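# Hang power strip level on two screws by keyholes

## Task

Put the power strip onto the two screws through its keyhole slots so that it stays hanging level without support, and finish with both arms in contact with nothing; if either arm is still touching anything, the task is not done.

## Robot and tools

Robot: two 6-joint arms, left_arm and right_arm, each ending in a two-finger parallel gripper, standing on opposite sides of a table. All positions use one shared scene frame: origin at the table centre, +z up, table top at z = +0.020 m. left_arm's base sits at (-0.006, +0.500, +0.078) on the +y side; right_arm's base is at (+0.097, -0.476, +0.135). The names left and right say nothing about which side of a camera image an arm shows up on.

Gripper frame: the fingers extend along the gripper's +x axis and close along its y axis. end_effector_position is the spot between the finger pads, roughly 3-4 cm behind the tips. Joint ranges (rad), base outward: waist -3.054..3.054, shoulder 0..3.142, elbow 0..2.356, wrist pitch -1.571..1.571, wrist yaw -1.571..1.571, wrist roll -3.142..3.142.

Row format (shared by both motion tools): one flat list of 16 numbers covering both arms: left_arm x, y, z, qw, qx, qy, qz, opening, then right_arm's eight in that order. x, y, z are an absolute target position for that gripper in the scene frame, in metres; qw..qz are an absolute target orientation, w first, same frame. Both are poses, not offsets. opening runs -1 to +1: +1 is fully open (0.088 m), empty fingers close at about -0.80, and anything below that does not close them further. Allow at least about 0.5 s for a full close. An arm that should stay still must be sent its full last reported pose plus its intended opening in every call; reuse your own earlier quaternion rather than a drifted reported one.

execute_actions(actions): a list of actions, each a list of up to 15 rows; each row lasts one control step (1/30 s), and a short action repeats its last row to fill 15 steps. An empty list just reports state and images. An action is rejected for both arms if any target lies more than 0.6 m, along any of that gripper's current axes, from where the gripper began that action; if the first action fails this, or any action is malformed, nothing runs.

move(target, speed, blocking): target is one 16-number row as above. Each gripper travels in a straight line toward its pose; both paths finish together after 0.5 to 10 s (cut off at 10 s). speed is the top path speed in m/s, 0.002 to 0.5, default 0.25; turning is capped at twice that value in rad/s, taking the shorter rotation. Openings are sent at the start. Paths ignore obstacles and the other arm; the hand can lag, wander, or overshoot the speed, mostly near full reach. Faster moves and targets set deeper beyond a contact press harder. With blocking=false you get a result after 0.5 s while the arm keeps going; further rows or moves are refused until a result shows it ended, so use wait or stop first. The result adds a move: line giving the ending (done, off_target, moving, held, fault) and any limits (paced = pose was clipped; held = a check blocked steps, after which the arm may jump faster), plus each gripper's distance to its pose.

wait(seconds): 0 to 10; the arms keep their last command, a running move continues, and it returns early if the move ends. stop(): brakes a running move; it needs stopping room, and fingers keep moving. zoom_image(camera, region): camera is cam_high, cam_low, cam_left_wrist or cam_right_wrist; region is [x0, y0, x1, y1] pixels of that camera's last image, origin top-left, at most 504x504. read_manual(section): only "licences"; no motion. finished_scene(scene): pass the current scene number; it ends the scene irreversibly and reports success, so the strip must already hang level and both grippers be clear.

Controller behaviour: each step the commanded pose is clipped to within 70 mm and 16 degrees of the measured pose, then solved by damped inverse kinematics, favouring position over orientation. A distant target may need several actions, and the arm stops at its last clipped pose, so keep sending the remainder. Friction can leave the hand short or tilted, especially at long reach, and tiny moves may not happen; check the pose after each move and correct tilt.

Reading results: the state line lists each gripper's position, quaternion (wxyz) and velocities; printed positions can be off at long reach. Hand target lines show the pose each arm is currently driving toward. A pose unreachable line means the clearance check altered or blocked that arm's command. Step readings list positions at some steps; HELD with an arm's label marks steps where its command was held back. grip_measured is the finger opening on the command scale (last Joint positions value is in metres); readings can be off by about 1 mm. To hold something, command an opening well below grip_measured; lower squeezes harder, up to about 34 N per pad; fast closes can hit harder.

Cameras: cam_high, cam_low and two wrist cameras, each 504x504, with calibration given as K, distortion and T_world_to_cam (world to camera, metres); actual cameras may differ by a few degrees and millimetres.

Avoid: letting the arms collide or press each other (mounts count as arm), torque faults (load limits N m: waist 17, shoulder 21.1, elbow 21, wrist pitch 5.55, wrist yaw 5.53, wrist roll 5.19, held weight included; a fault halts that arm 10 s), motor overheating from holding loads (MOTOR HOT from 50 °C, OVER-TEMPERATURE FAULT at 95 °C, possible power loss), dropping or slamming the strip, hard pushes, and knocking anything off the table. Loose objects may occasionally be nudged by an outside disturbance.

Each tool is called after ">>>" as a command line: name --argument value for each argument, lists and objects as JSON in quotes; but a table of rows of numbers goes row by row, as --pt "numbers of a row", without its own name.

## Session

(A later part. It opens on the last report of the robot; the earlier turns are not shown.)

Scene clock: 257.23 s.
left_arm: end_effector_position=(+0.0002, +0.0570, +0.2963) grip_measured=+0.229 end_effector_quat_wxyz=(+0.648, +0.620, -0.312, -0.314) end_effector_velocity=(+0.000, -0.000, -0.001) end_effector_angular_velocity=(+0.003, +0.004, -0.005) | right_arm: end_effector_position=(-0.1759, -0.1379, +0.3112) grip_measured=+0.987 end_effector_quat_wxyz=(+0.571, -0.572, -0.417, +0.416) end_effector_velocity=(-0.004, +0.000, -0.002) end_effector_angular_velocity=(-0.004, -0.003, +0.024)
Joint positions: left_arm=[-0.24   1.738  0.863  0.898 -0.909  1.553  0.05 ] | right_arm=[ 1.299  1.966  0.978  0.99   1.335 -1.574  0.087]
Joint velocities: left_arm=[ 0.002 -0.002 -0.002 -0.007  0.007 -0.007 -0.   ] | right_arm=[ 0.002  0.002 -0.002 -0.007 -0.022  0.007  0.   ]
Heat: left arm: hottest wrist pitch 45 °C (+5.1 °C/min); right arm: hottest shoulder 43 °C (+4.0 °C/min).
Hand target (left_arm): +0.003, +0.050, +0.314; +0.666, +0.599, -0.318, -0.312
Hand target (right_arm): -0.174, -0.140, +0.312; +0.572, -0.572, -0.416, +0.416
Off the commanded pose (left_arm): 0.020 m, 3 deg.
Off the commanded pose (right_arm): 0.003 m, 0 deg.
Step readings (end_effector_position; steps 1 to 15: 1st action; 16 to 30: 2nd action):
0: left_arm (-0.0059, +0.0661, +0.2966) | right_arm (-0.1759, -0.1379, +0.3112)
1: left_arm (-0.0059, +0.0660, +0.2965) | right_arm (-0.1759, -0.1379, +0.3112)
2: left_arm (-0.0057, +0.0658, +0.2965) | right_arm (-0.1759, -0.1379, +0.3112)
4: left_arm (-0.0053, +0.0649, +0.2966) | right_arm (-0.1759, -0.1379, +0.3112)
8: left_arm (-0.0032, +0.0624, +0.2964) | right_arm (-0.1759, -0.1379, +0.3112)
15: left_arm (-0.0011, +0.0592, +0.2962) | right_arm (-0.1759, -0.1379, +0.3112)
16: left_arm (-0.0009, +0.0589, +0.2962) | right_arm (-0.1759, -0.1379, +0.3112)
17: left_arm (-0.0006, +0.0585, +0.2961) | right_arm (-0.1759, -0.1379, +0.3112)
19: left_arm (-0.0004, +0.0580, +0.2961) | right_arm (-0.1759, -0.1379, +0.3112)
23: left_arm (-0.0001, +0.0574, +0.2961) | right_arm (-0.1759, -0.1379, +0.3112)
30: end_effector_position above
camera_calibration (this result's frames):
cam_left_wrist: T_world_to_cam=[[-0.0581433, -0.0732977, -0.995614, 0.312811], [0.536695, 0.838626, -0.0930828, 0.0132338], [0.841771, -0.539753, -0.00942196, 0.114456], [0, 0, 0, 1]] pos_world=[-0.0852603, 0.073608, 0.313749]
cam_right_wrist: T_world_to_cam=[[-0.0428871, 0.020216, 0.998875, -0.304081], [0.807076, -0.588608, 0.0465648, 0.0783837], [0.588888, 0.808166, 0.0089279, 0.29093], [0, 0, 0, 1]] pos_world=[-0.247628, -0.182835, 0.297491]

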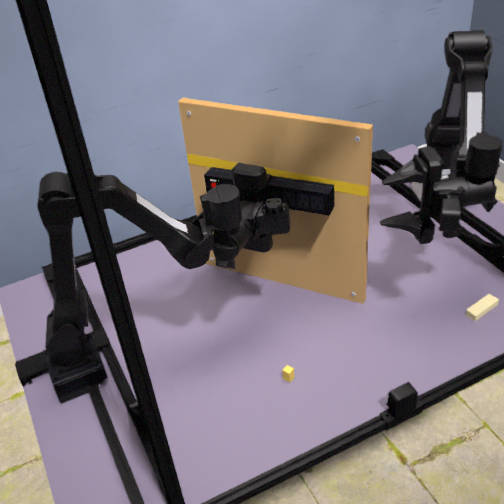

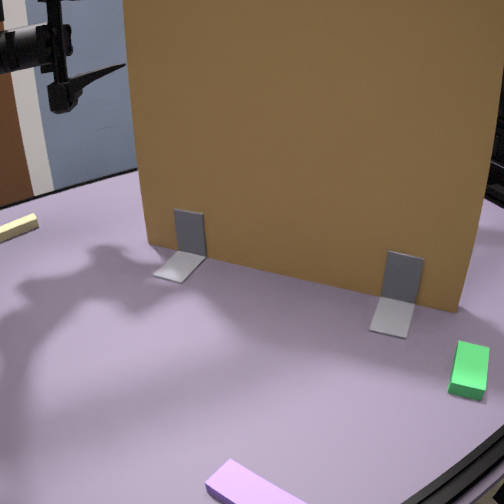

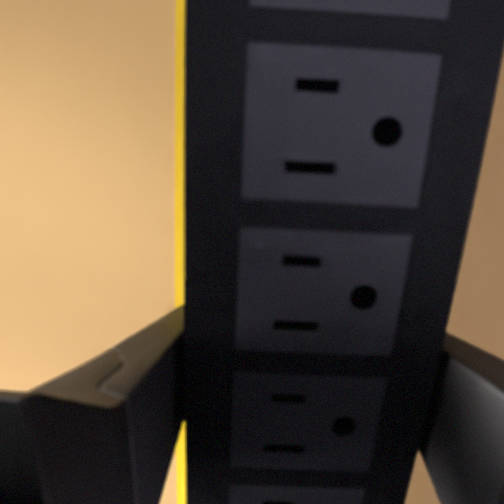

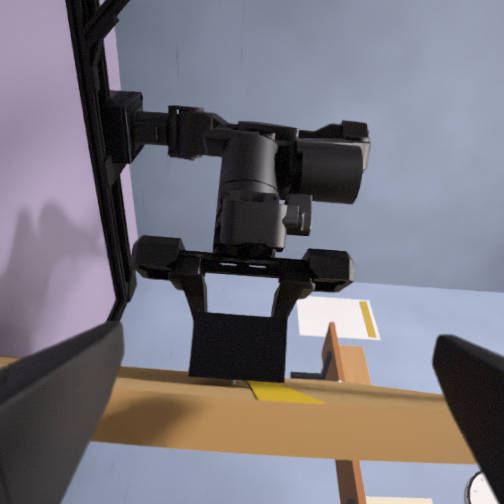

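>>> execute_actions --actions '[[[0.003,0.0494,0.3144,0.666,0.6007,-0.3185,-0.3127,-0.3,-0.174,-0.14,0.312,0.572,-0.572,-0.4156,0.4156,1],[0.003,0.0494,0.3146,0.665,0.6018,-0.319,-0.3121,-0.3,-0.174,-0.14,0.312,0.572,-0.572,-0.4156,0.4156,1],[0.003,0.0494,0.3148,0.664,0.603,-0.3195,-0.3116,-0.3,-0.174,-0.14,0.312,0.572,-0.572,-0.4156,0.4156,1],[0.003,0.0494,0.315,0.663,0.6041,-0.32,-0.3111,-0.3,-0.174,-0.14,0.312,0.572,-0.572,-0.4156,0.4156,1],[0.003,0.0494,0.3153,0.662,0.6052,-0.3206,-0.3105,-0.3,-0.174,-0.14,0.312,0.572,-0.572,-0.4156,0.4156,1],[0.003,0.0494,0.3156,0.661,0.6063,-0.3211,-0.31,-0.3,-0.174,-0.14,0.312,0.572,-0.572,-0.4156,0.4156,1]]]'

>>> zoom_image --camera "cam_high" --region '[190, 140, 350, 240]'

>>> zoom_image --camera "cam_right_wrist" --region '[170, 270, 310, 410]'

Scene clock: 264.90 s.
left_arm: end_effector_position=(+0.0008, +0.0565, +0.2959) grip_measured=+0.229 end_effector_quat_wxyz=(+0.645, +0.623, -0.313, -0.314) end_effector_velocity=(+0.004, +0.002, +0.003) end_effector_angular_velocity=(-0.016, +0.009, +0.024) | right_arm: end_effector_position=(-0.1758, -0.1380, +0.3111) grip_measured=+0.987 end_effector_quat_wxyz=(+0.571, -0.572, -0.417, +0.416) end_effector_velocity=(+0.003, -0.000, -0.000) end_effector_angular_velocity=(-0.007, -0.008, -0.010)
Joint positions: left_arm=[-0.238  1.739  0.865  0.894 -0.907  1.558  0.05 ] | right_arm=[ 1.299  1.966  0.978  0.99   1.335 -1.574  0.087]
Joint velocities: left_arm=[ 0.002 -0.002  0.002  0.007 -0.022 -0.007 -0.   ] | right_arm=[-0.002 -0.007 -0.002 -0.022  0.007  0.007 -0.   ]
Heat: left arm: hottest wrist pitch 45 °C (+5.0 °C/min); right arm: hottest shoulder 43 °C (+4.0 °C/min).
Hand target (left_arm): +0.003, +0.050, +0.316; +0.660, +0.605, -0.321, -0.309
Hand target (right_arm): -0.174, -0.140, +0.312; +0.572, -0.572, -0.416, +0.415
Off the commanded pose (left_arm): 0.021 m, 3 deg.
Off the commanded pose (right_arm): 0.003 m, 0 deg.
Step readings (end_effector_position):
0: left_arm (+0.0004, +0.0568, +0.2960) | right_arm (-0.1759, -0.1380, +0.3112)
1: left_arm (+0.0004, +0.0568, +0.2960) | right_arm (-0.1759, -0.1380, +0.3112)
2: left_arm (+0.0004, +0.0568, +0.2960) | right_arm (-0.1759, -0.1380, +0.3112)
4: left_arm (+0.0005, +0.0567, +0.2961) | right_arm (-0.1759, -0.1380, +0.3112)
8: left_arm (+0.0007, +0.0566, +0.2959) | right_arm (-0.1759, -0.1380, +0.3112)
15: end_effector_position above
camera_calibration (this result's frames):
cam_left_wrist: T_world_to_cam=[[-0.0527016, -0.0665423, -0.996391, 0.312307], [0.537115, 0.83927, -0.0844586, 0.010738], [0.841861, -0.539628, -0.00849006, 0.113322], [0, 0, 0, 1]] pos_world=[-0.0847102, 0.0729214, 0.313049]
cam_right_wrist: T_world_to_cam=[[-0.0435376, 0.020613, 0.998839, -0.304011], [0.807046, -0.58859, 0.0473244, 0.0779922], [0.588882, 0.808169, 0.00899009, 0.290898], [0, 0, 0, 1]] pos_world=[-0.247484, -0.182923, 0.297352]

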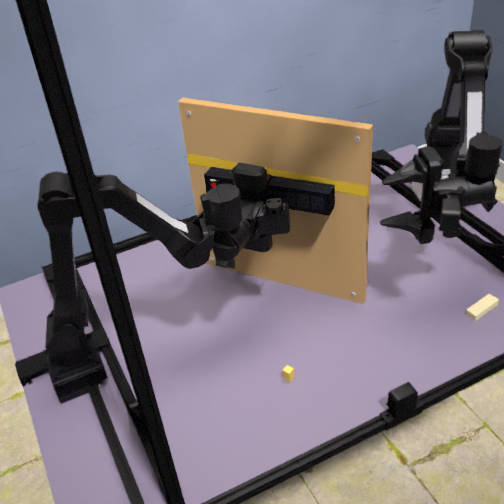

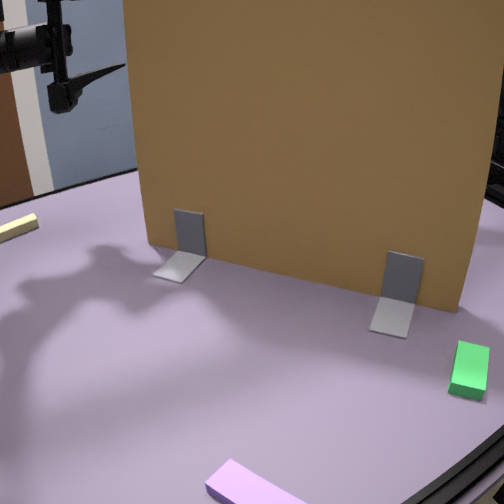

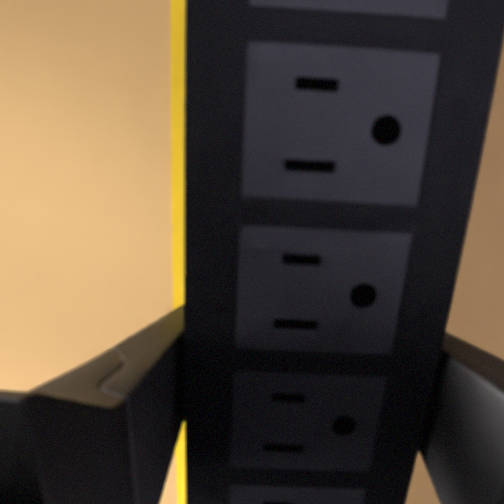

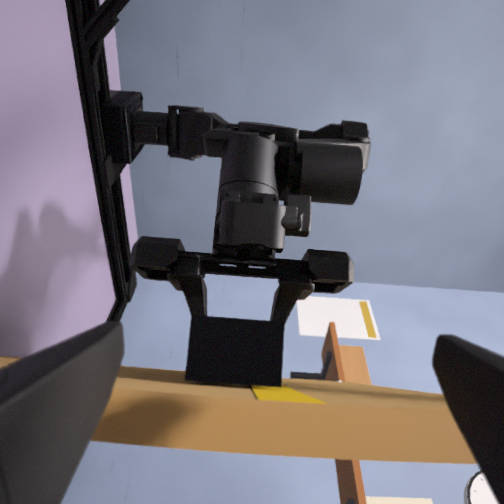

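Region (190, 140, 350, 240) of cam_high's 504x504 image, scaled by 3.150, with more detail than that image has; it fills the top 315 rows of this view, and the rest is white.

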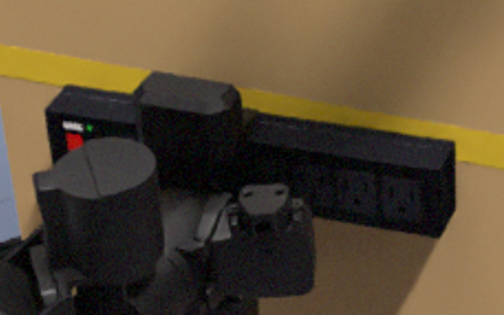

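Region (170, 270, 310, 410) of cam_right_wrist's 504x504 image, scaled by 3.600, with more detail than that image has.

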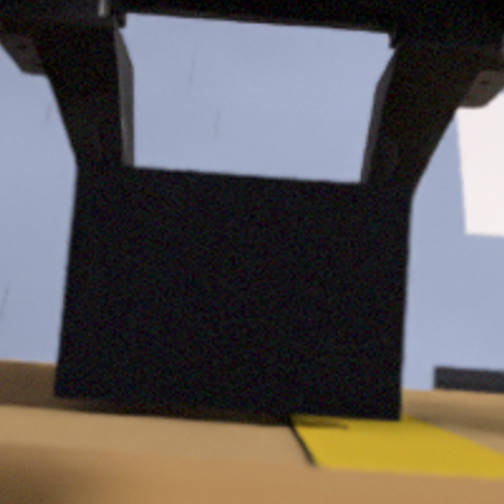

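>>> execute_actions --actions '[[[0.002,0.050,0.3156,0.661,0.6063,-0.3211,-0.31,-0.3,-0.174,-0.14,0.312,0.572,-0.572,-0.4156,0.4156,1],[0.001,0.0506,0.3156,0.661,0.6063,-0.3211,-0.31,-0.3,-0.174,-0.14,0.312,0.572,-0.572,-0.4156,0.4156,1],[0.0,0.0512,0.3156,0.661,0.6063,-0.3211,-0.31,-0.3,-0.174,-0.14,0.312,0.572,-0.572,-0.4156,0.4156,1],[0.0,0.0512,0.3162,0.6611,0.6062,-0.3219,-0.3091,-0.3,-0.174,-0.14,0.312,0.572,-0.572,-0.4156,0.4156,1],[0.0,0.0512,0.3168,0.6612,0.606,-0.3227,-0.3082,-0.3,-0.174,-0.14,0.312,0.572,-0.572,-0.4156,0.4156,1],[0.0,0.0512,0.3174,0.6614,0.6059,-0.3236,-0.3074,-0.3,-0.174,-0.14,0.312,0.572,-0.572,-0.4156,0.4156,1],[0.0,0.0512,0.318,0.6615,0.6058,-0.3244,-0.3065,-0.3,-0.174,-0.14,0.312,0.572,-0.572,-0.4156,0.4156,1]]]'

>>> zoom_image --camera "cam_high" --region '[190, 140, 350, 240]'

>>> zoom_image --camera "cam_right_wrist" --region '[170, 270, 310, 410]'

Scene clock: 275.03 s.
left_arm: end_effector_position=(+0.0024, +0.0548, +0.2978) grip_measured=+0.229 end_effector_quat_wxyz=(+0.641, +0.625, -0.318, -0.312) end_effector_velocity=(-0.002, -0.000, +0.001) end_effector_angular_velocity=(-0.003, -0.004, -0.010) | right_arm: end_effector_position=(-0.1757, -0.1381, +0.3112) grip_measured=+0.987 end_effector_quat_wxyz=(+0.571, -0.572, -0.417, +0.416) end_effector_velocity=(+0.002, +0.000, -0.004) end_effector_angular_velocity=(-0.016, -0.030, -0.010)
Joint positions: left_arm=[-0.23   1.74   0.869  0.899 -0.895  1.577  0.05 ] | right_arm=[ 1.299  1.965  0.977  0.99   1.335 -1.574  0.087]
Joint velocities: left_arm=[-0.002 -0.002 -0.002  0.007  0.007  0.007 -0.   ] | right_arm=[-0.002  0.002 -0.002 -0.022  0.007 -0.007  0.   ]
Heat: left arm: hottest wrist pitch 44 °C (+3.0 °C/min); right arm: hottest shoulder 43 °C (+3.0 °C/min).
Hand target (left_arm): +0.000, +0.052, +0.318; +0.660, +0.605, -0.324, -0.306
Hand target (right_arm): -0.174, -0.140, +0.312; +0.572, -0.572, -0.416, +0.416
Off the commanded pose (left_arm): 0.021 m, 3 deg.
Off the commanded pose (right_arm): 0.003 m, 0 deg.
Step readings (end_effector_position):
0: left_arm (+0.0026, +0.0547, +0.2968) | right_arm (-0.1758, -0.1380, +0.3112)
1: left_arm (+0.0026, +0.0547, +0.2968) | right_arm (-0.1758, -0.1380, +0.3112)
2: left_arm (+0.0026, +0.0547, +0.2968) | right_arm (-0.1758, -0.1380, +0.3112)
4: left_arm (+0.0026, +0.0546, +0.2967) | right_arm (-0.1758, -0.1380, +0.3112)
8: left_arm (+0.0024, +0.0547, +0.2972) | right_arm (-0.1758, -0.1380, +0.3112)
15: end_effector_position above
camera_calibration (this result's frames):
cam_left_wrist: T_world_to_cam=[[-0.0401781, -0.0630785, -0.997199, 0.314208], [0.542064, 0.837003, -0.0747855, 0.008657], [0.839376, -0.543551, 0.000563379, 0.108615], [0, 0, 0, 1]] pos_world=[-0.0832375, 0.0716117, 0.313914]
cam_right_wrist: T_world_to_cam=[[-0.0432123, 0.0204145, 0.998857, -0.304168], [0.807061, -0.588599, 0.0469446, 0.077983], [0.588885, 0.808167, 0.00895899, 0.290897], [0, 0, 0, 1]] pos_world=[-0.247386, -0.182983, 0.297554]

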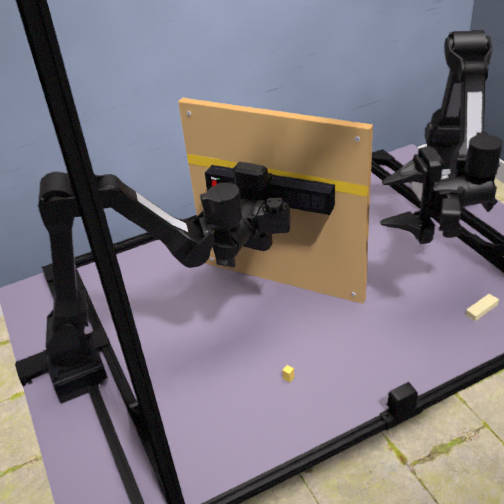

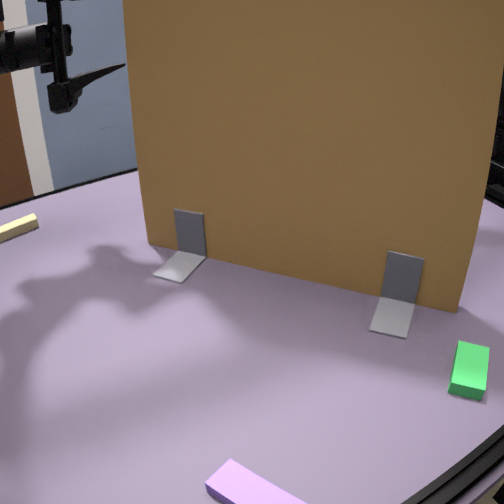

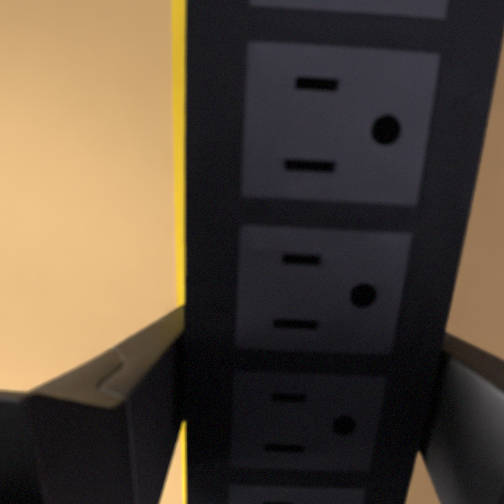

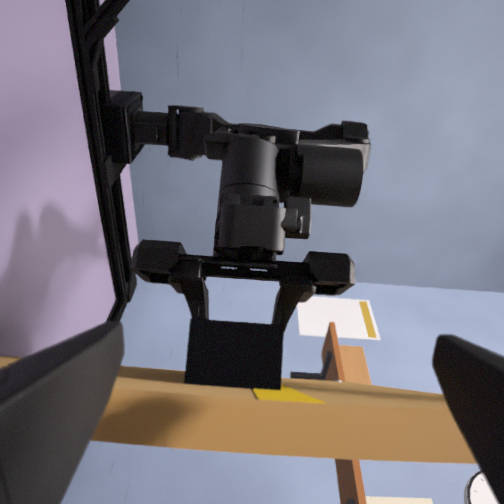

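Region (190, 140, 350, 240) of cam_high's 504x504 image, scaled by 3.150, with more detail than that image has; it fills the top 315 rows of this view, and the rest is white.

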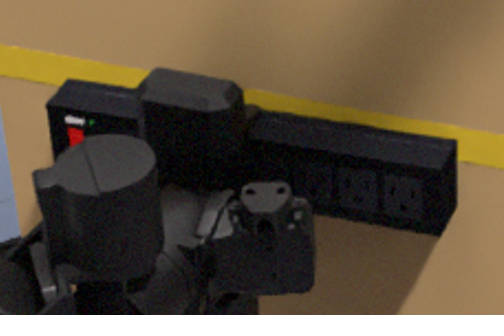

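Region (170, 270, 310, 410) of cam_right_wrist's 504x504 image, scaled by 3.600, with more detail than that image has.

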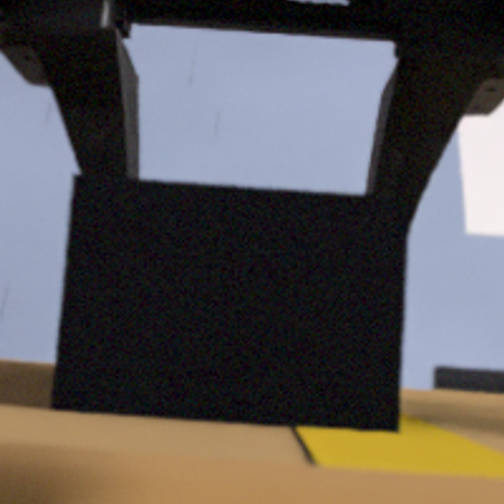

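>>> execute_actions --actions '[]'

Scene clock: 285.43 s.
left_arm: end_effector_position=(+0.0023, +0.0548, +0.2980) grip_measured=+0.229 end_effector_quat_wxyz=(+0.641, +0.625, -0.318, -0.311) end_effector_velocity=(-0.000, +0.003, +0.001) end_effector_angular_velocity=(-0.020, +0.020, +0.014) | right_arm: end_effector_position=(-0.1757, -0.1381, +0.3112) grip_measured=+0.987 end_effector_quat_wxyz=(+0.571, -0.572, -0.417, +0.416) end_effector_velocity=(-0.005, +0.002, +0.002) end_effector_angular_velocity=(-0.000, -0.011, +0.034)
Joint positions: left_arm=[-0.231  1.74   0.87   0.9   -0.895  1.577  0.05 ] | right_arm=[ 1.299  1.965  0.977  0.99   1.335 -1.574  0.087]
Joint velocities: left_arm=[-0.007 -0.002 -0.002  0.007 -0.022 -0.022 -0.   ] | right_arm=[-0.002 -0.002  0.002  0.007 -0.037 -0.022 -0.   ]
Heat: left arm: hottest wrist pitch 45 °C (+2.0 °C/min); right arm: hottest shoulder 44 °C (+3.0 °C/min).
Hand target (left_arm): +0.000, +0.052, +0.318; +0.660, +0.605, -0.324, -0.306
Hand target (right_arm): -0.174, -0.140, +0.312; +0.572, -0.572, -0.416, +0.416
Off the commanded pose (left_arm): 0.020 m, 3 deg.
Off the commanded pose (right_arm): 0.003 m, 0 deg.
camera_calibration (this result's frames):
cam_left_wrist: T_world_to_cam=[[-0.0398467, -0.0637362, -0.997171, 0.314394], [0.541757, 0.837169, -0.0751578, 0.00884808], [0.83959, -0.543219, 0.00117109, 0.108487], [0, 0, 0, 1]] pos_world=[-0.0833505, 0.071563, 0.314042]
cam_right_wrist: T_world_to_cam=[[-0.0428497, 0.0202975, 0.998875, -0.304126], [0.807078, -0.588604, 0.0465826, 0.0780979], [0.588888, 0.808166, 0.00883986, 0.290934], [0, 0, 0, 1]] pos_world=[-0.247391, -0.182982, 0.297575]

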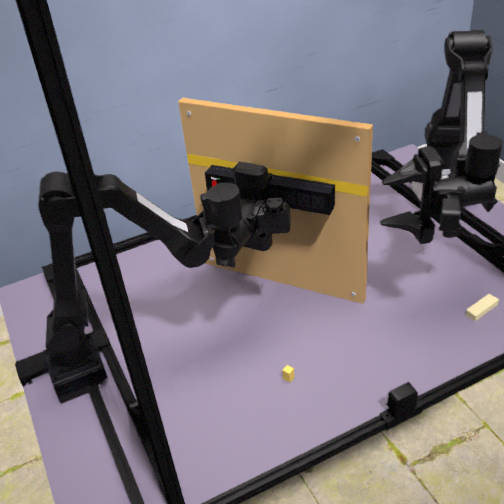

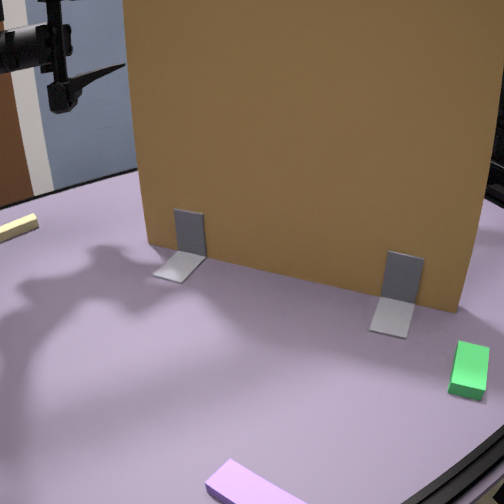

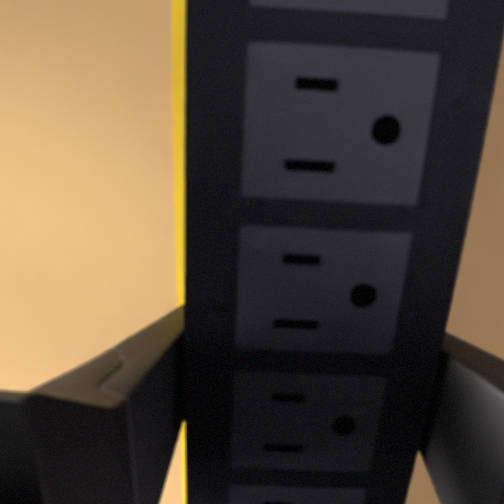

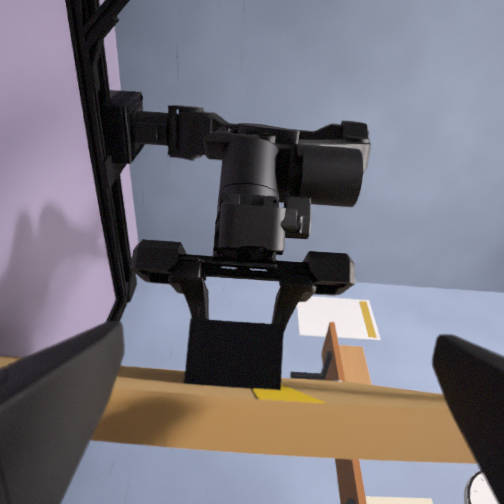

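>>> execute_actions --actions '[[[0.0005,0.0506,0.3178,0.6617,0.6056,-0.324,-0.307,-0.3,-0.174,-0.14,0.312,0.572,-0.572,-0.4156,0.4156,1],[0.001,0.05,0.3176,0.6619,0.6054,-0.3236,-0.3075,-0.3,-0.174,-0.14,0.312,0.572,-0.572,-0.4156,0.4156,1],[0.0015,0.0494,0.3174,0.6621,0.6052,-0.3232,-0.308,-0.3,-0.174,-0.14,0.312,0.572,-0.572,-0.4156,0.4156,1],[0.002,0.0488,0.3172,0.6623,0.605,-0.3228,-0.3085,-0.3,-0.174,-0.14,0.312,0.572,-0.572,-0.4156,0.4156,1],[0.0025,0.0482,0.317,0.6625,0.6048,-0.3224,-0.309,-0.3,-0.174,-0.14,0.312,0.572,-0.572,-0.4156,0.4156,1],[0.003,0.0476,0.3168,0.6625,0.6045,-0.3224,-0.3098,-0.3,-0.174,-0.14,0.312,0.572,-0.572,-0.4156,0.4156,1],[0.0035,0.047,0.3166,0.6622,0.6042,-0.323,-0.3108,-0.3,-0.174,-0.14,0.312,0.572,-0.572,-0.4156,0.4156,1],[0.004,0.0464,0.3164,0.6618,0.6038,-0.3238,-0.3118,-0.3,-0.174,-0.14,0.312,0.572,-0.572,-0.4156,0.4156,1],[0.0045,0.0458,0.3162,0.6614,0.6034,-0.3246,-0.3128,-0.3,-0.174,-0.14,0.312,0.572,-0.572,-0.4156,0.4156,1],[0.005,0.0452,0.316,0.661,0.603,-0.3254,-0.3138,-0.3,-0.174,-0.14,0.312,0.572,-0.572,-0.4156,0.4156,1]]]'

>>> zoom_image --camera "cam_right_wrist" --region '[170, 270, 310, 410]'

Scene clock: 293.03 s.
left_arm: end_effector_position=(+0.0044, +0.0524, +0.2973) grip_measured=+0.229 end_effector_quat_wxyz=(+0.640, +0.623, -0.320, -0.316) end_effector_velocity=(+0.003, -0.003, -0.003) end_effector_angular_velocity=(+0.004, +0.023, +0.014) | right_arm: end_effector_position=(-0.1756, -0.1381, +0.3113) grip_measured=+0.987 end_effector_quat_wxyz=(+0.571, -0.572, -0.417, +0.416) end_effector_velocity=(+0.004, +0.001, -0.001) end_effector_angular_velocity=(-0.002, +0.001, -0.015)
Joint positions: left_arm=[-0.22   1.742  0.872  0.894 -0.874  1.57   0.05 ] | right_arm=[ 1.299  1.965  0.977  0.99   1.335 -1.574  0.087]
Joint velocities: left_arm=[ 0.007  0.007  0.017 -0.037 -0.007 -0.037  0.   ] | right_arm=[-0.007 -0.002 -0.002 -0.007  0.007  0.007 -0.   ]
Heat: left arm: hottest wrist pitch 46 °C (+2.0 °C/min); right arm: hottest shoulder 44 °C (+2.0 °C/min).
Hand target (left_arm): +0.005, +0.046, +0.316; +0.659, +0.602, -0.325, -0.313
Hand target (right_arm): -0.174, -0.140, +0.312; +0.572, -0.572, -0.416, +0.416
Off the commanded pose (left_arm): 0.020 m, 3 deg.
Off the commanded pose (right_arm): 0.003 m, 0 deg.
Step readings (end_effector_position):
0: left_arm (+0.0023, +0.0548, +0.2980) | right_arm (-0.1756, -0.1381, +0.3113)
1: left_arm (+0.0022, +0.0548, +0.2978) | right_arm (-0.1756, -0.1381, +0.3113)
2: left_arm (+0.0022, +0.0548, +0.2978) | right_arm (-0.1756, -0.1381, +0.3113)
4: left_arm (+0.0022, +0.0548, +0.2978) | right_arm (-0.1756, -0.1381, +0.3113)
8: left_arm (+0.0025, +0.0545, +0.2974) | right_arm (-0.1756, -0.1381, +0.3113)
15: end_effector_position above
camera_calibration (this result's frames):
cam_left_wrist: T_world_to_cam=[[-0.0444881, -0.0625803, -0.997048, 0.313535], [0.550461, 0.831326, -0.0767402, 0.0103683], [0.833675, -0.55225, -0.00253607, 0.107078], [0, 0, 0, 1]] pos_world=[-0.0810267, 0.0701353, 0.313677]
cam_right_wrist: T_world_to_cam=[[-0.0428497, 0.0202975, 0.998875, -0.304161], [0.807078, -0.588604, 0.0465826, 0.0780035], [0.588888, 0.808166, 0.00883986, 0.290926], [0, 0, 0, 1]] pos_world=[-0.247311, -0.18303, 0.297613]

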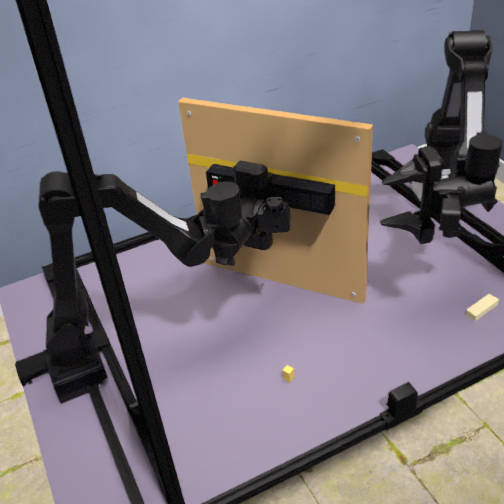

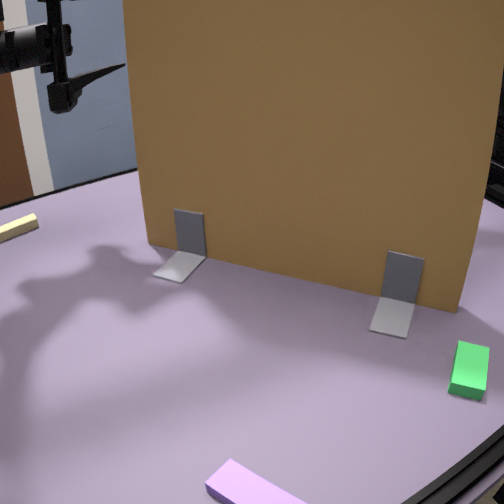

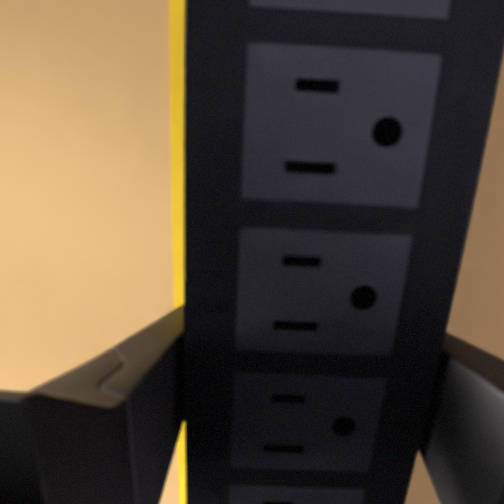

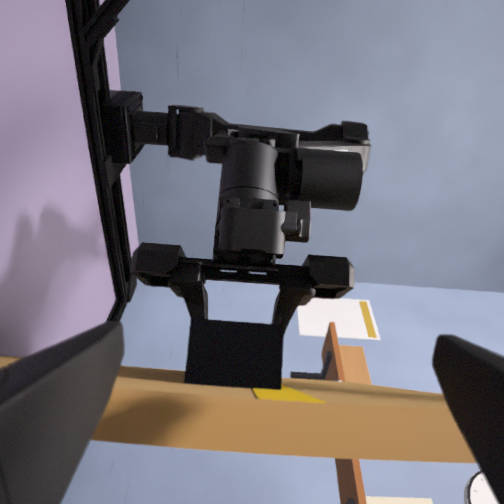

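Region (170, 270, 310, 410) of cam_right_wrist's 504x504 image, scaled by 3.600, with more detail than that image has.

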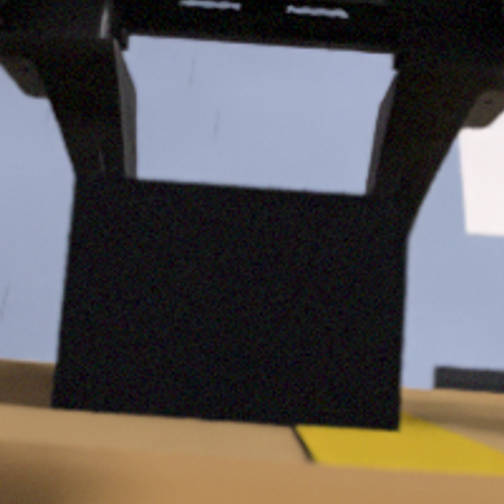

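Advancing well; continuing forward with a little more yaw toward the switch end.

>>> execute_actions --actions '[[[0.0054,0.0447,0.316,0.6605,0.6025,-0.3264,-0.3148,-0.3,-0.174,-0.14,0.312,0.572,-0.572,-0.4156,0.4156,1],[0.0058,0.0442,0.316,0.66,0.602,-0.3274,-0.3158,-0.3,-0.174,-0.14,0.312,0.572,-0.572,-0.4156,0.4156,1],[0.0062,0.0437,0.316,0.6595,0.6015,-0.3284,-0.3168,-0.3,-0.174,-0.14,0.312,0.572,-0.572,-0.4156,0.4156,1],[0.0066,0.0432,0.316,0.659,0.601,-0.3294,-0.3178,-0.3,-0.174,-0.14,0.312,0.572,-0.572,-0.4156,0.4156,1],[0.007,0.0427,0.316,0.6585,0.6005,-0.3304,-0.3188,-0.3,-0.174,-0.14,0.312,0.572,-0.572,-0.4156,0.4156,1],[0.0074,0.0422,0.316,0.658,0.6,-0.3314,-0.3198,-0.3,-0.174,-0.14,0.312,0.572,-0.572,-0.4156,0.4156,1],[0.0078,0.0417,0.316,0.6575,0.5995,-0.3324,-0.3208,-0.3,-0.174,-0.14,0.312,0.572,-0.572,-0.4156,0.4156,1]]]'

>>> zoom_image --camera "cam_high" --region '[180, 140, 350, 240]'

Scene clock: 297.27 s.
left_arm: end_effector_position=(+0.0059, +0.0493, +0.2969) grip_measured=+0.229 end_effector_quat_wxyz=(+0.637, +0.621, -0.325, -0.322) end_effector_velocity=(+0.002, +0.001, -0.003) end_effector_angular_velocity=(-0.001, +0.015, +0.009) | right_arm: end_effector_position=(-0.1756, -0.1383, +0.3113) grip_measured=+0.987 end_effector_quat_wxyz=(+0.571, -0.572, -0.417, +0.416) end_effector_velocity=(+0.000, +0.001, -0.001) end_effector_angular_velocity=(-0.002, +0.001, +0.005)
Joint positions: left_arm=[-0.209  1.744  0.875  0.89  -0.847  1.568  0.05 ] | right_arm=[ 1.3    1.965  0.976  0.99   1.335 -1.574  0.087]
Joint velocities: left_arm=[ 0.002  0.002 -0.002 -0.007 -0.007 -0.022 -0.   ] | right_arm=[-0.002 -0.002 -0.002 -0.007 -0.007  0.007  0.   ]
Heat: left arm: hottest wrist pitch 46 °C (+1.0 °C/min); right arm: hottest shoulder 44 °C (+2.0 °C/min).
Hand target (left_arm): +0.008, +0.043, +0.316; +0.655, +0.598, -0.332, -0.320
Hand target (right_arm): -0.174, -0.140, +0.312; +0.572, -0.572, -0.416, +0.416
Off the commanded pose (left_arm): 0.021 m, 3 deg.
Off the commanded pose (right_arm): 0.002 m, 0 deg.
Step readings (end_effector_position):
0: left_arm (+0.0046, +0.0521, +0.2971) | right_arm (-0.1756, -0.1383, +0.3113)
1: left_arm (+0.0046, +0.0521, +0.2970) | right_arm (-0.1756, -0.1383, +0.3113)
2: left_arm (+0.0048, +0.0518, +0.2972) | right_arm (-0.1756, -0.1383, +0.3113)
4: left_arm (+0.0053, +0.0513, +0.2972) | right_arm (-0.1756, -0.1383, +0.3113)
8: left_arm (+0.0059, +0.0494, +0.2970) | right_arm (-0.1756, -0.1383, +0.3113)
15: end_effector_position above
camera_calibration (this result's frames):
cam_left_wrist: T_world_to_cam=[[-0.0461367, -0.0607288, -0.997087, 0.312999], [0.563997, 0.822256, -0.0761775, 0.012325], [0.824487, -0.565869, -0.00368528, 0.105226], [0, 0, 0, 1]] pos_world=[-0.0792678, 0.0684177, 0.313414]
cam_right_wrist: T_world_to_cam=[[-0.0428493, 0.0202981, 0.998875, -0.304195], [0.807078, -0.588604, 0.0465827, 0.0778974], [0.588888, 0.808166, 0.00883916, 0.291061], [0, 0, 0, 1]] pos_world=[-0.247306, -0.1832, 0.297652]

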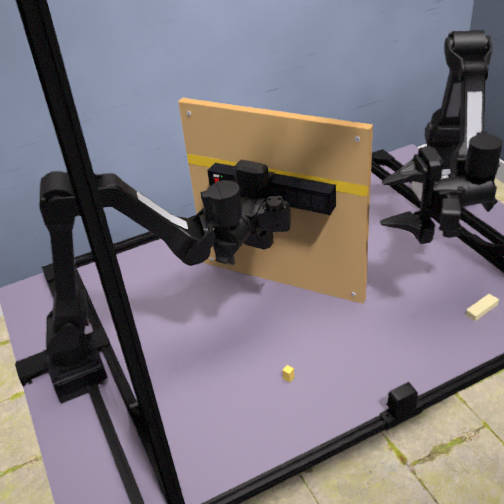

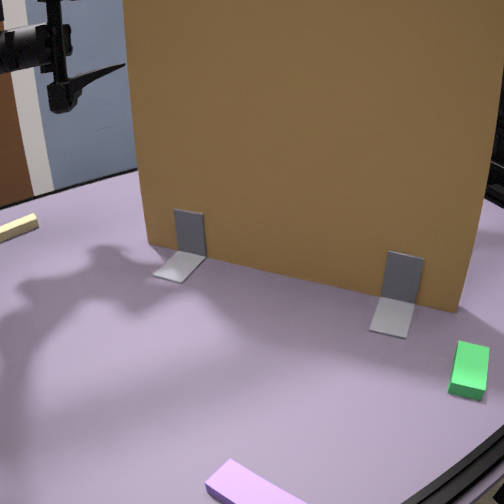

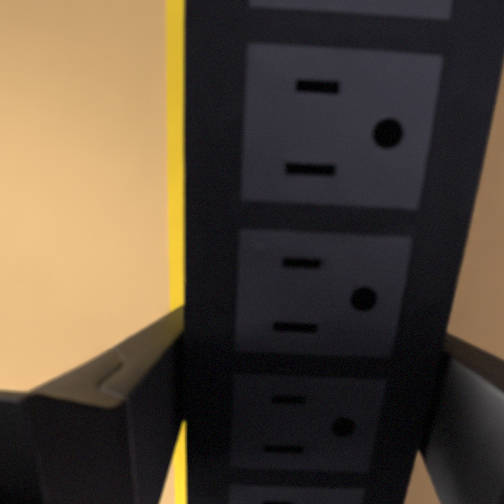

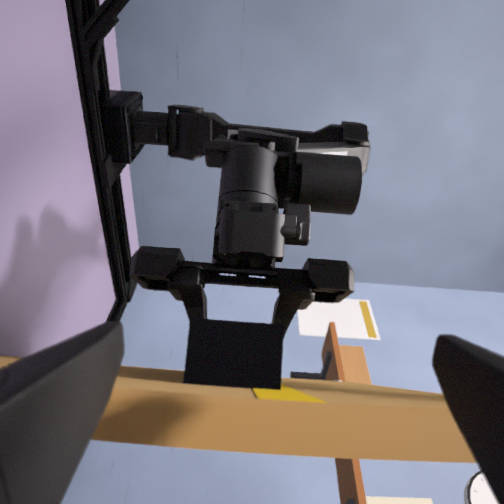

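Region (180, 140, 350, 240) of cam_high's 504x504 image, scaled by 2.965, with more detail than that image has; it fills the top 296 rows of this view, and the rest is white.

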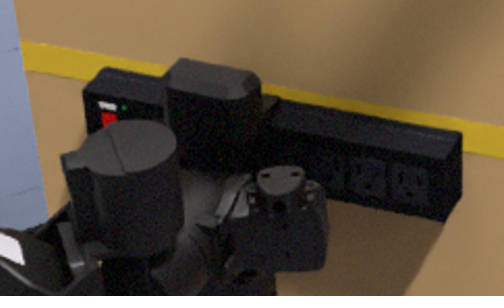

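>>> execute_actions --actions '[[[0.0078,0.042,0.3148,0.657,0.6,-0.3322,-0.3208,-0.3,-0.174,-0.14,0.312,0.572,-0.572,-0.4156,0.4156,1],[0.0078,0.0422,0.3136,0.6565,0.6005,-0.332,-0.3208,-0.3,-0.174,-0.14,0.312,0.572,-0.572,-0.4156,0.4156,1],[0.0078,0.0424,0.3124,0.656,0.601,-0.3318,-0.3208,-0.3,-0.174,-0.14,0.312,0.572,-0.572,-0.4156,0.4156,1],[0.0077,0.0426,0.3112,0.6555,0.6015,-0.3316,-0.3209,-0.3,-0.174,-0.14,0.312,0.572,-0.572,-0.4156,0.4156,1],[0.0077,0.0428,0.31,0.655,0.602,-0.3314,-0.3209,-0.3,-0.174,-0.14,0.312,0.572,-0.572,-0.4156,0.4156,1],[0.0077,0.043,0.3088,0.6545,0.6025,-0.3312,-0.321,-0.3,-0.174,-0.14,0.312,0.572,-0.572,-0.4156,0.4156,1],[0.0076,0.0432,0.3076,0.654,0.603,-0.331,-0.321,-0.3,-0.174,-0.14,0.312,0.572,-0.572,-0.4156,0.4156,1],[0.0076,0.0434,0.3064,0.6535,0.6035,-0.3308,-0.321,-0.3,-0.174,-0.14,0.312,0.572,-0.572,-0.4156,0.4156,1],[0.0076,0.0436,0.3052,0.653,0.604,-0.3306,-0.321,-0.3,-0.174,-0.14,0.312,0.572,-0.572,-0.4156,0.4156,1],[0.0076,0.0438,0.304,0.6525,0.6045,-0.3304,-0.321,-0.3,-0.174,-0.14,0.312,0.572,-0.572,-0.4156,0.4156,1],[0.0075,0.044,0.3028,0.652,0.605,-0.3302,-0.321,-0.3,-0.174,-0.14,0.312,0.572,-0.572,-0.4156,0.4156,1],[0.0075,0.0442,0.3016,0.6515,0.6055,-0.33,-0.321,-0.3,-0.174,-0.14,0.312,0.572,-0.572,-0.4156,0.4156,1],[0.0075,0.0444,0.3004,0.651,0.606,-0.33,-0.321,-0.3,-0.174,-0.14,0.312,0.572,-0.572,-0.4156,0.4156,1]]]'

Scene clock: 303.70 s.
left_arm: end_effector_position=(+0.0053, +0.0489, +0.2954) grip_measured=+0.229 end_effector_quat_wxyz=(+0.638, +0.619, -0.327, -0.320) end_effector_velocity=(-0.002, +0.000, -0.005) end_effector_angular_velocity=(-0.012, -0.002, -0.010) | right_arm: end_effector_position=(-0.1755, -0.1384, +0.3114) grip_measured=+0.987 end_effector_quat_wxyz=(+0.571, -0.572, -0.417, +0.416) end_effector_velocity=(-0.002, -0.000, +0.002) end_effector_angular_velocity=(-0.000, -0.010, +0.010)
Joint positions: left_arm=[-0.21   1.755  0.871  0.917 -0.845  1.575  0.05 ] | right_arm=[ 1.3    1.964  0.976  0.99   1.335 -1.574  0.087]
Joint velocities: left_arm=[-0.002  0.017 -0.017  0.051  0.007  0.007 -0.   ] | right_arm=[ 0.002 -0.002  0.002  0.007 -0.007 -0.022  0.   ]
Heat: left arm: hottest wrist pitch 46 °C (+1.0 °C/min); right arm: hottest shoulder 44 °C (+2.0 °C/min).
Hand target (left_arm): +0.008, +0.045, +0.301; +0.650, +0.605, -0.329, -0.320
Hand target (right_arm): -0.174, -0.140, +0.312; +0.572, -0.572, -0.416, +0.416
Off the commanded pose (left_arm): 0.007 m, 2 deg.
Off the commanded pose (right_arm): 0.002 m, 0 deg.
Step readings (end_effector_position):
0: left_arm (+0.0059, +0.0492, +0.2969) | right_arm (-0.1755, -0.1384, +0.3114)
1: left_arm (+0.0059, +0.0492, +0.2969) | right_arm (-0.1755, -0.1384, +0.3114)
2: left_arm (+0.0059, +0.0492, +0.2969) | right_arm (-0.1755, -0.1384, +0.3114)
4: left_arm (+0.0059, +0.0491, +0.2968) | right_arm (-0.1755, -0.1384, +0.3114)
8: left_arm (+0.0053, +0.0487, +0.2966) | right_arm (-0.1755, -0.1384, +0.3114)
15: end_effector_position above
camera_calibration (this result's frames):
cam_left_wrist: T_world_to_cam=[[-0.0426707, -0.0677254, -0.996791, 0.311665], [0.565731, 0.820702, -0.0799792, 0.0141261], [0.823485, -0.567329, 0.00329444, 0.103428], [0, 0, 0, 1]] pos_world=[-0.0798643, 0.0681922, 0.311454]
cam_right_wrist: T_world_to_cam=[[-0.0428493, 0.0202981, 0.998875, -0.30423], [0.807078, -0.588604, 0.0465827, 0.077803], [0.588888, 0.808166, 0.00883916, 0.291053], [0, 0, 0, 1]] pos_world=[-0.247227, -0.183249, 0.297691]

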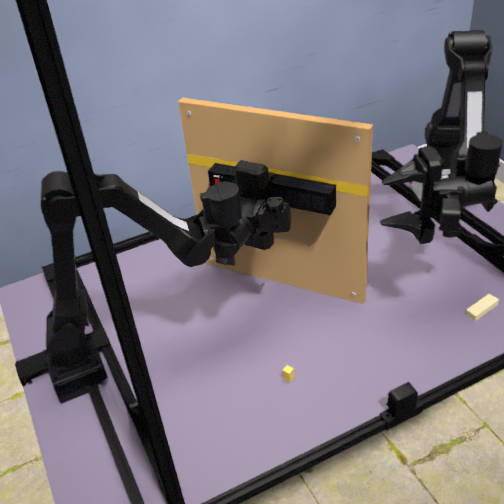

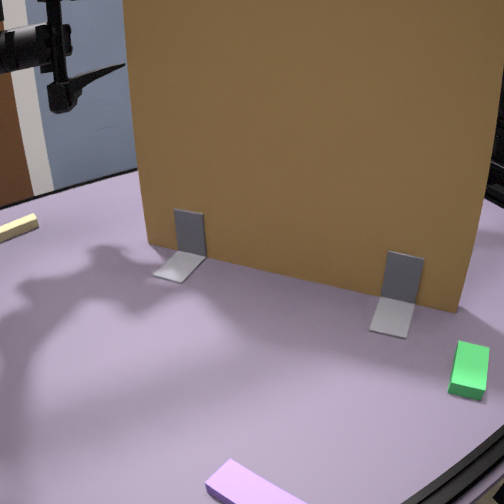

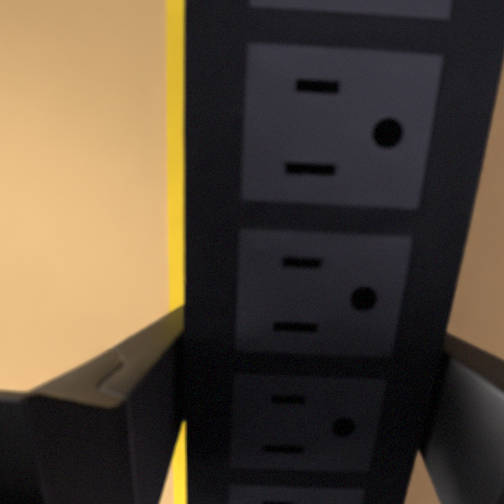

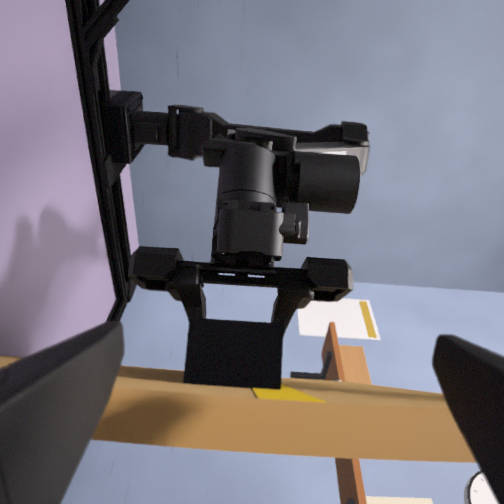

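>>> execute_actions --actions '[[[0.0077,0.045,0.3002,0.651,0.606,-0.33,-0.321,-0.3,-0.174,-0.14,0.312,0.572,-0.572,-0.4156,0.4156,1],[0.0079,0.0456,0.3,0.6505,0.6065,-0.33,-0.321,-0.3,-0.174,-0.14,0.312,0.572,-0.572,-0.4156,0.4156,1],[0.0081,0.0462,0.2996,0.65,0.607,-0.3298,-0.321,-0.3,-0.174,-0.14,0.312,0.572,-0.572,-0.4156,0.4156,1],[0.0083,0.0468,0.299,0.6495,0.6075,-0.3296,-0.321,-0.3,-0.174,-0.14,0.312,0.572,-0.572,-0.4156,0.4156,1],[0.0085,0.0474,0.2982,0.649,0.608,-0.3294,-0.321,-0.3,-0.174,-0.14,0.312,0.572,-0.572,-0.4156,0.4156,1],[0.0086,0.048,0.2974,0.6485,0.6085,-0.3292,-0.321,-0.3,-0.174,-0.14,0.312,0.572,-0.572,-0.4156,0.4156,1],[0.0087,0.0486,0.2966,0.648,0.609,-0.329,-0.321,-0.3,-0.174,-0.14,0.312,0.572,-0.572,-0.4156,0.4156,1],[0.0087,0.0492,0.2956,0.6475,0.6095,-0.3288,-0.321,-0.3,-0.174,-0.14,0.312,0.572,-0.572,-0.4156,0.4156,1],[0.0087,0.0495,0.2946,0.647,0.61,-0.3286,-0.321,-0.3,-0.174,-0.14,0.312,0.572,-0.572,-0.4156,0.4156,1],[0.0087,0.0495,0.2936,0.6465,0.6105,-0.3284,-0.321,-0.3,-0.174,-0.14,0.312,0.572,-0.572,-0.4156,0.4156,1],[0.0087,0.0495,0.2926,0.646,0.611,-0.3282,-0.321,-0.3,-0.174,-0.14,0.312,0.572,-0.572,-0.4156,0.4156,1],[0.0087,0.0495,0.2916,0.6455,0.6115,-0.328,-0.321,-0.3,-0.174,-0.14,0.312,0.572,-0.572,-0.4156,0.4156,1]]]'

Scene clock: 310.97 s.
left_arm: end_effector_position=(+0.0065, +0.0503, +0.2927) grip_measured=+0.229 end_effector_quat_wxyz=(+0.640, +0.616, -0.329, -0.320) end_effector_velocity=(+0.002, +0.002, -0.004) end_effector_angular_velocity=(-0.007, +0.007, +0.010) | right_arm: end_effector_position=(-0.1754, -0.1384, +0.3114) grip_measured=+0.987 end_effector_quat_wxyz=(+0.571, -0.572, -0.417, +0.416) end_effector_velocity=(+0.002, +0.000, +0.001) end_effector_angular_velocity=(-0.003, -0.015, -0.010)
Joint positions: left_arm=[-0.206  1.758  0.855  0.942 -0.839  1.576  0.05 ] | right_arm=[ 1.3    1.964  0.976  0.99   1.335 -1.573  0.087]
Joint velocities: left_arm=[ 0.002  0.007 -0.012  0.022 -0.007 -0.007 -0.   ] | right_arm=[-0.002 -0.002 -0.002  0.007  0.007 -0.022 -0.   ]
Heat: left arm: hottest wrist pitch 46 °C (+1.0 °C/min); right arm: hottest shoulder 44 °C (+1.0 °C/min).
Hand target (left_arm): +0.009, +0.050, +0.291; +0.645, +0.611, -0.328, -0.321
Hand target (right_arm): -0.174, -0.140, +0.312; +0.572, -0.572, -0.416, +0.416
Off the commanded pose (left_arm): 0.003 m, 1 deg.
Off the commanded pose (right_arm): 0.002 m, 0 deg.
Step readings (end_effector_position):
0: left_arm (+0.0053, +0.0489, +0.2947) | right_arm (-0.1754, -0.1384, +0.3114)
1: left_arm (+0.0053, +0.0489, +0.2948) | right_arm (-0.1754, -0.1384, +0.3114)
2: left_arm (+0.0053, +0.0490, +0.2947) | right_arm (-0.1754, -0.1384, +0.3114)
4: left_arm (+0.0054, +0.0492, +0.2946) | right_arm (-0.1754, -0.1384, +0.3114)
8: left_arm (+0.0058, +0.0496, +0.2939) | right_arm (-0.1754, -0.1384, +0.3114)
15: end_effector_position above
camera_calibration (this result's frames):
cam_left_wrist: T_world_to_cam=[[-0.0435582, -0.0738781, -0.996316, 0.309266], [0.568158, 0.818463, -0.0855295, 0.013765], [0.821766, -0.56979, 0.00632368, 0.102515], [0, 0, 0, 1]] pos_world=[-0.0785932, 0.069994, 0.308655]
cam_right_wrist: T_world_to_cam=[[-0.0424867, 0.0201811, 0.998893, -0.304222], [0.807095, -0.58861, 0.0462208, 0.0778236], [0.588891, 0.808165, 0.00872002, 0.291082], [0, 0, 0, 1]] pos_world=[-0.247152, -0.183296, 0.29775]

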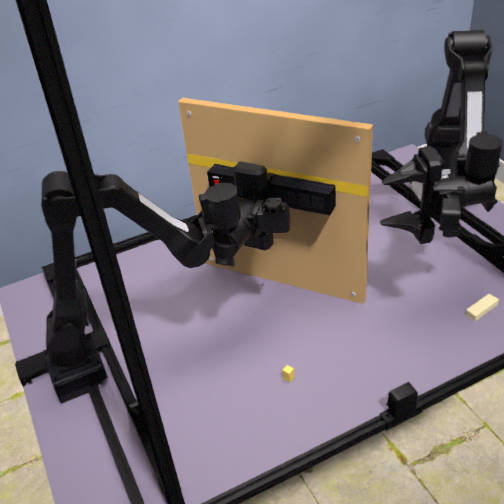

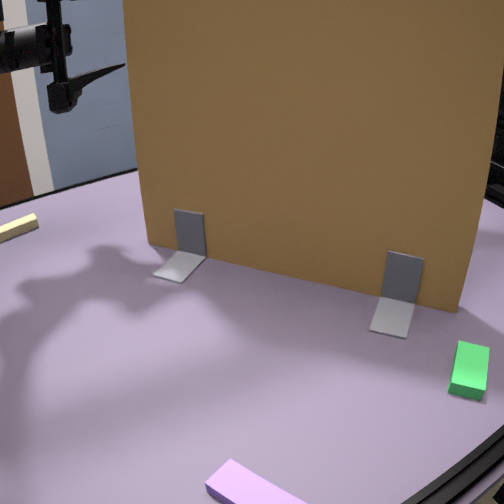

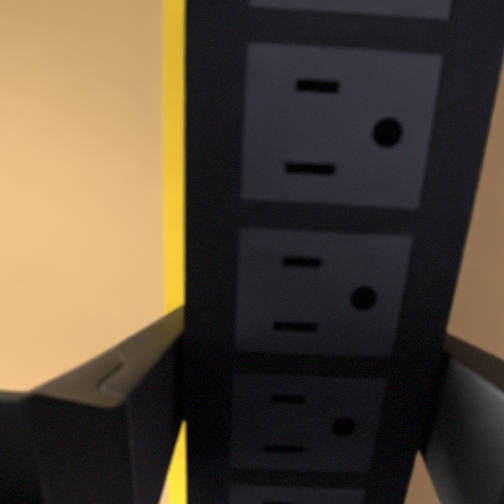

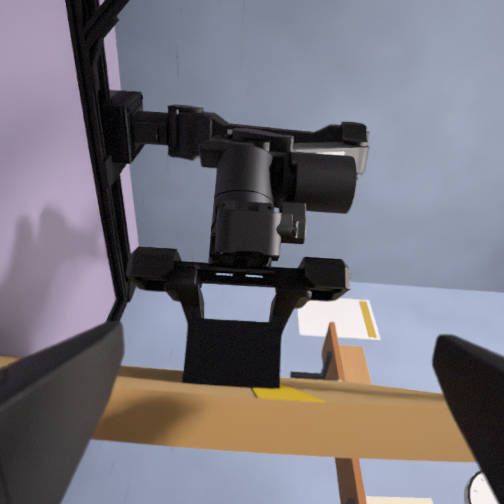

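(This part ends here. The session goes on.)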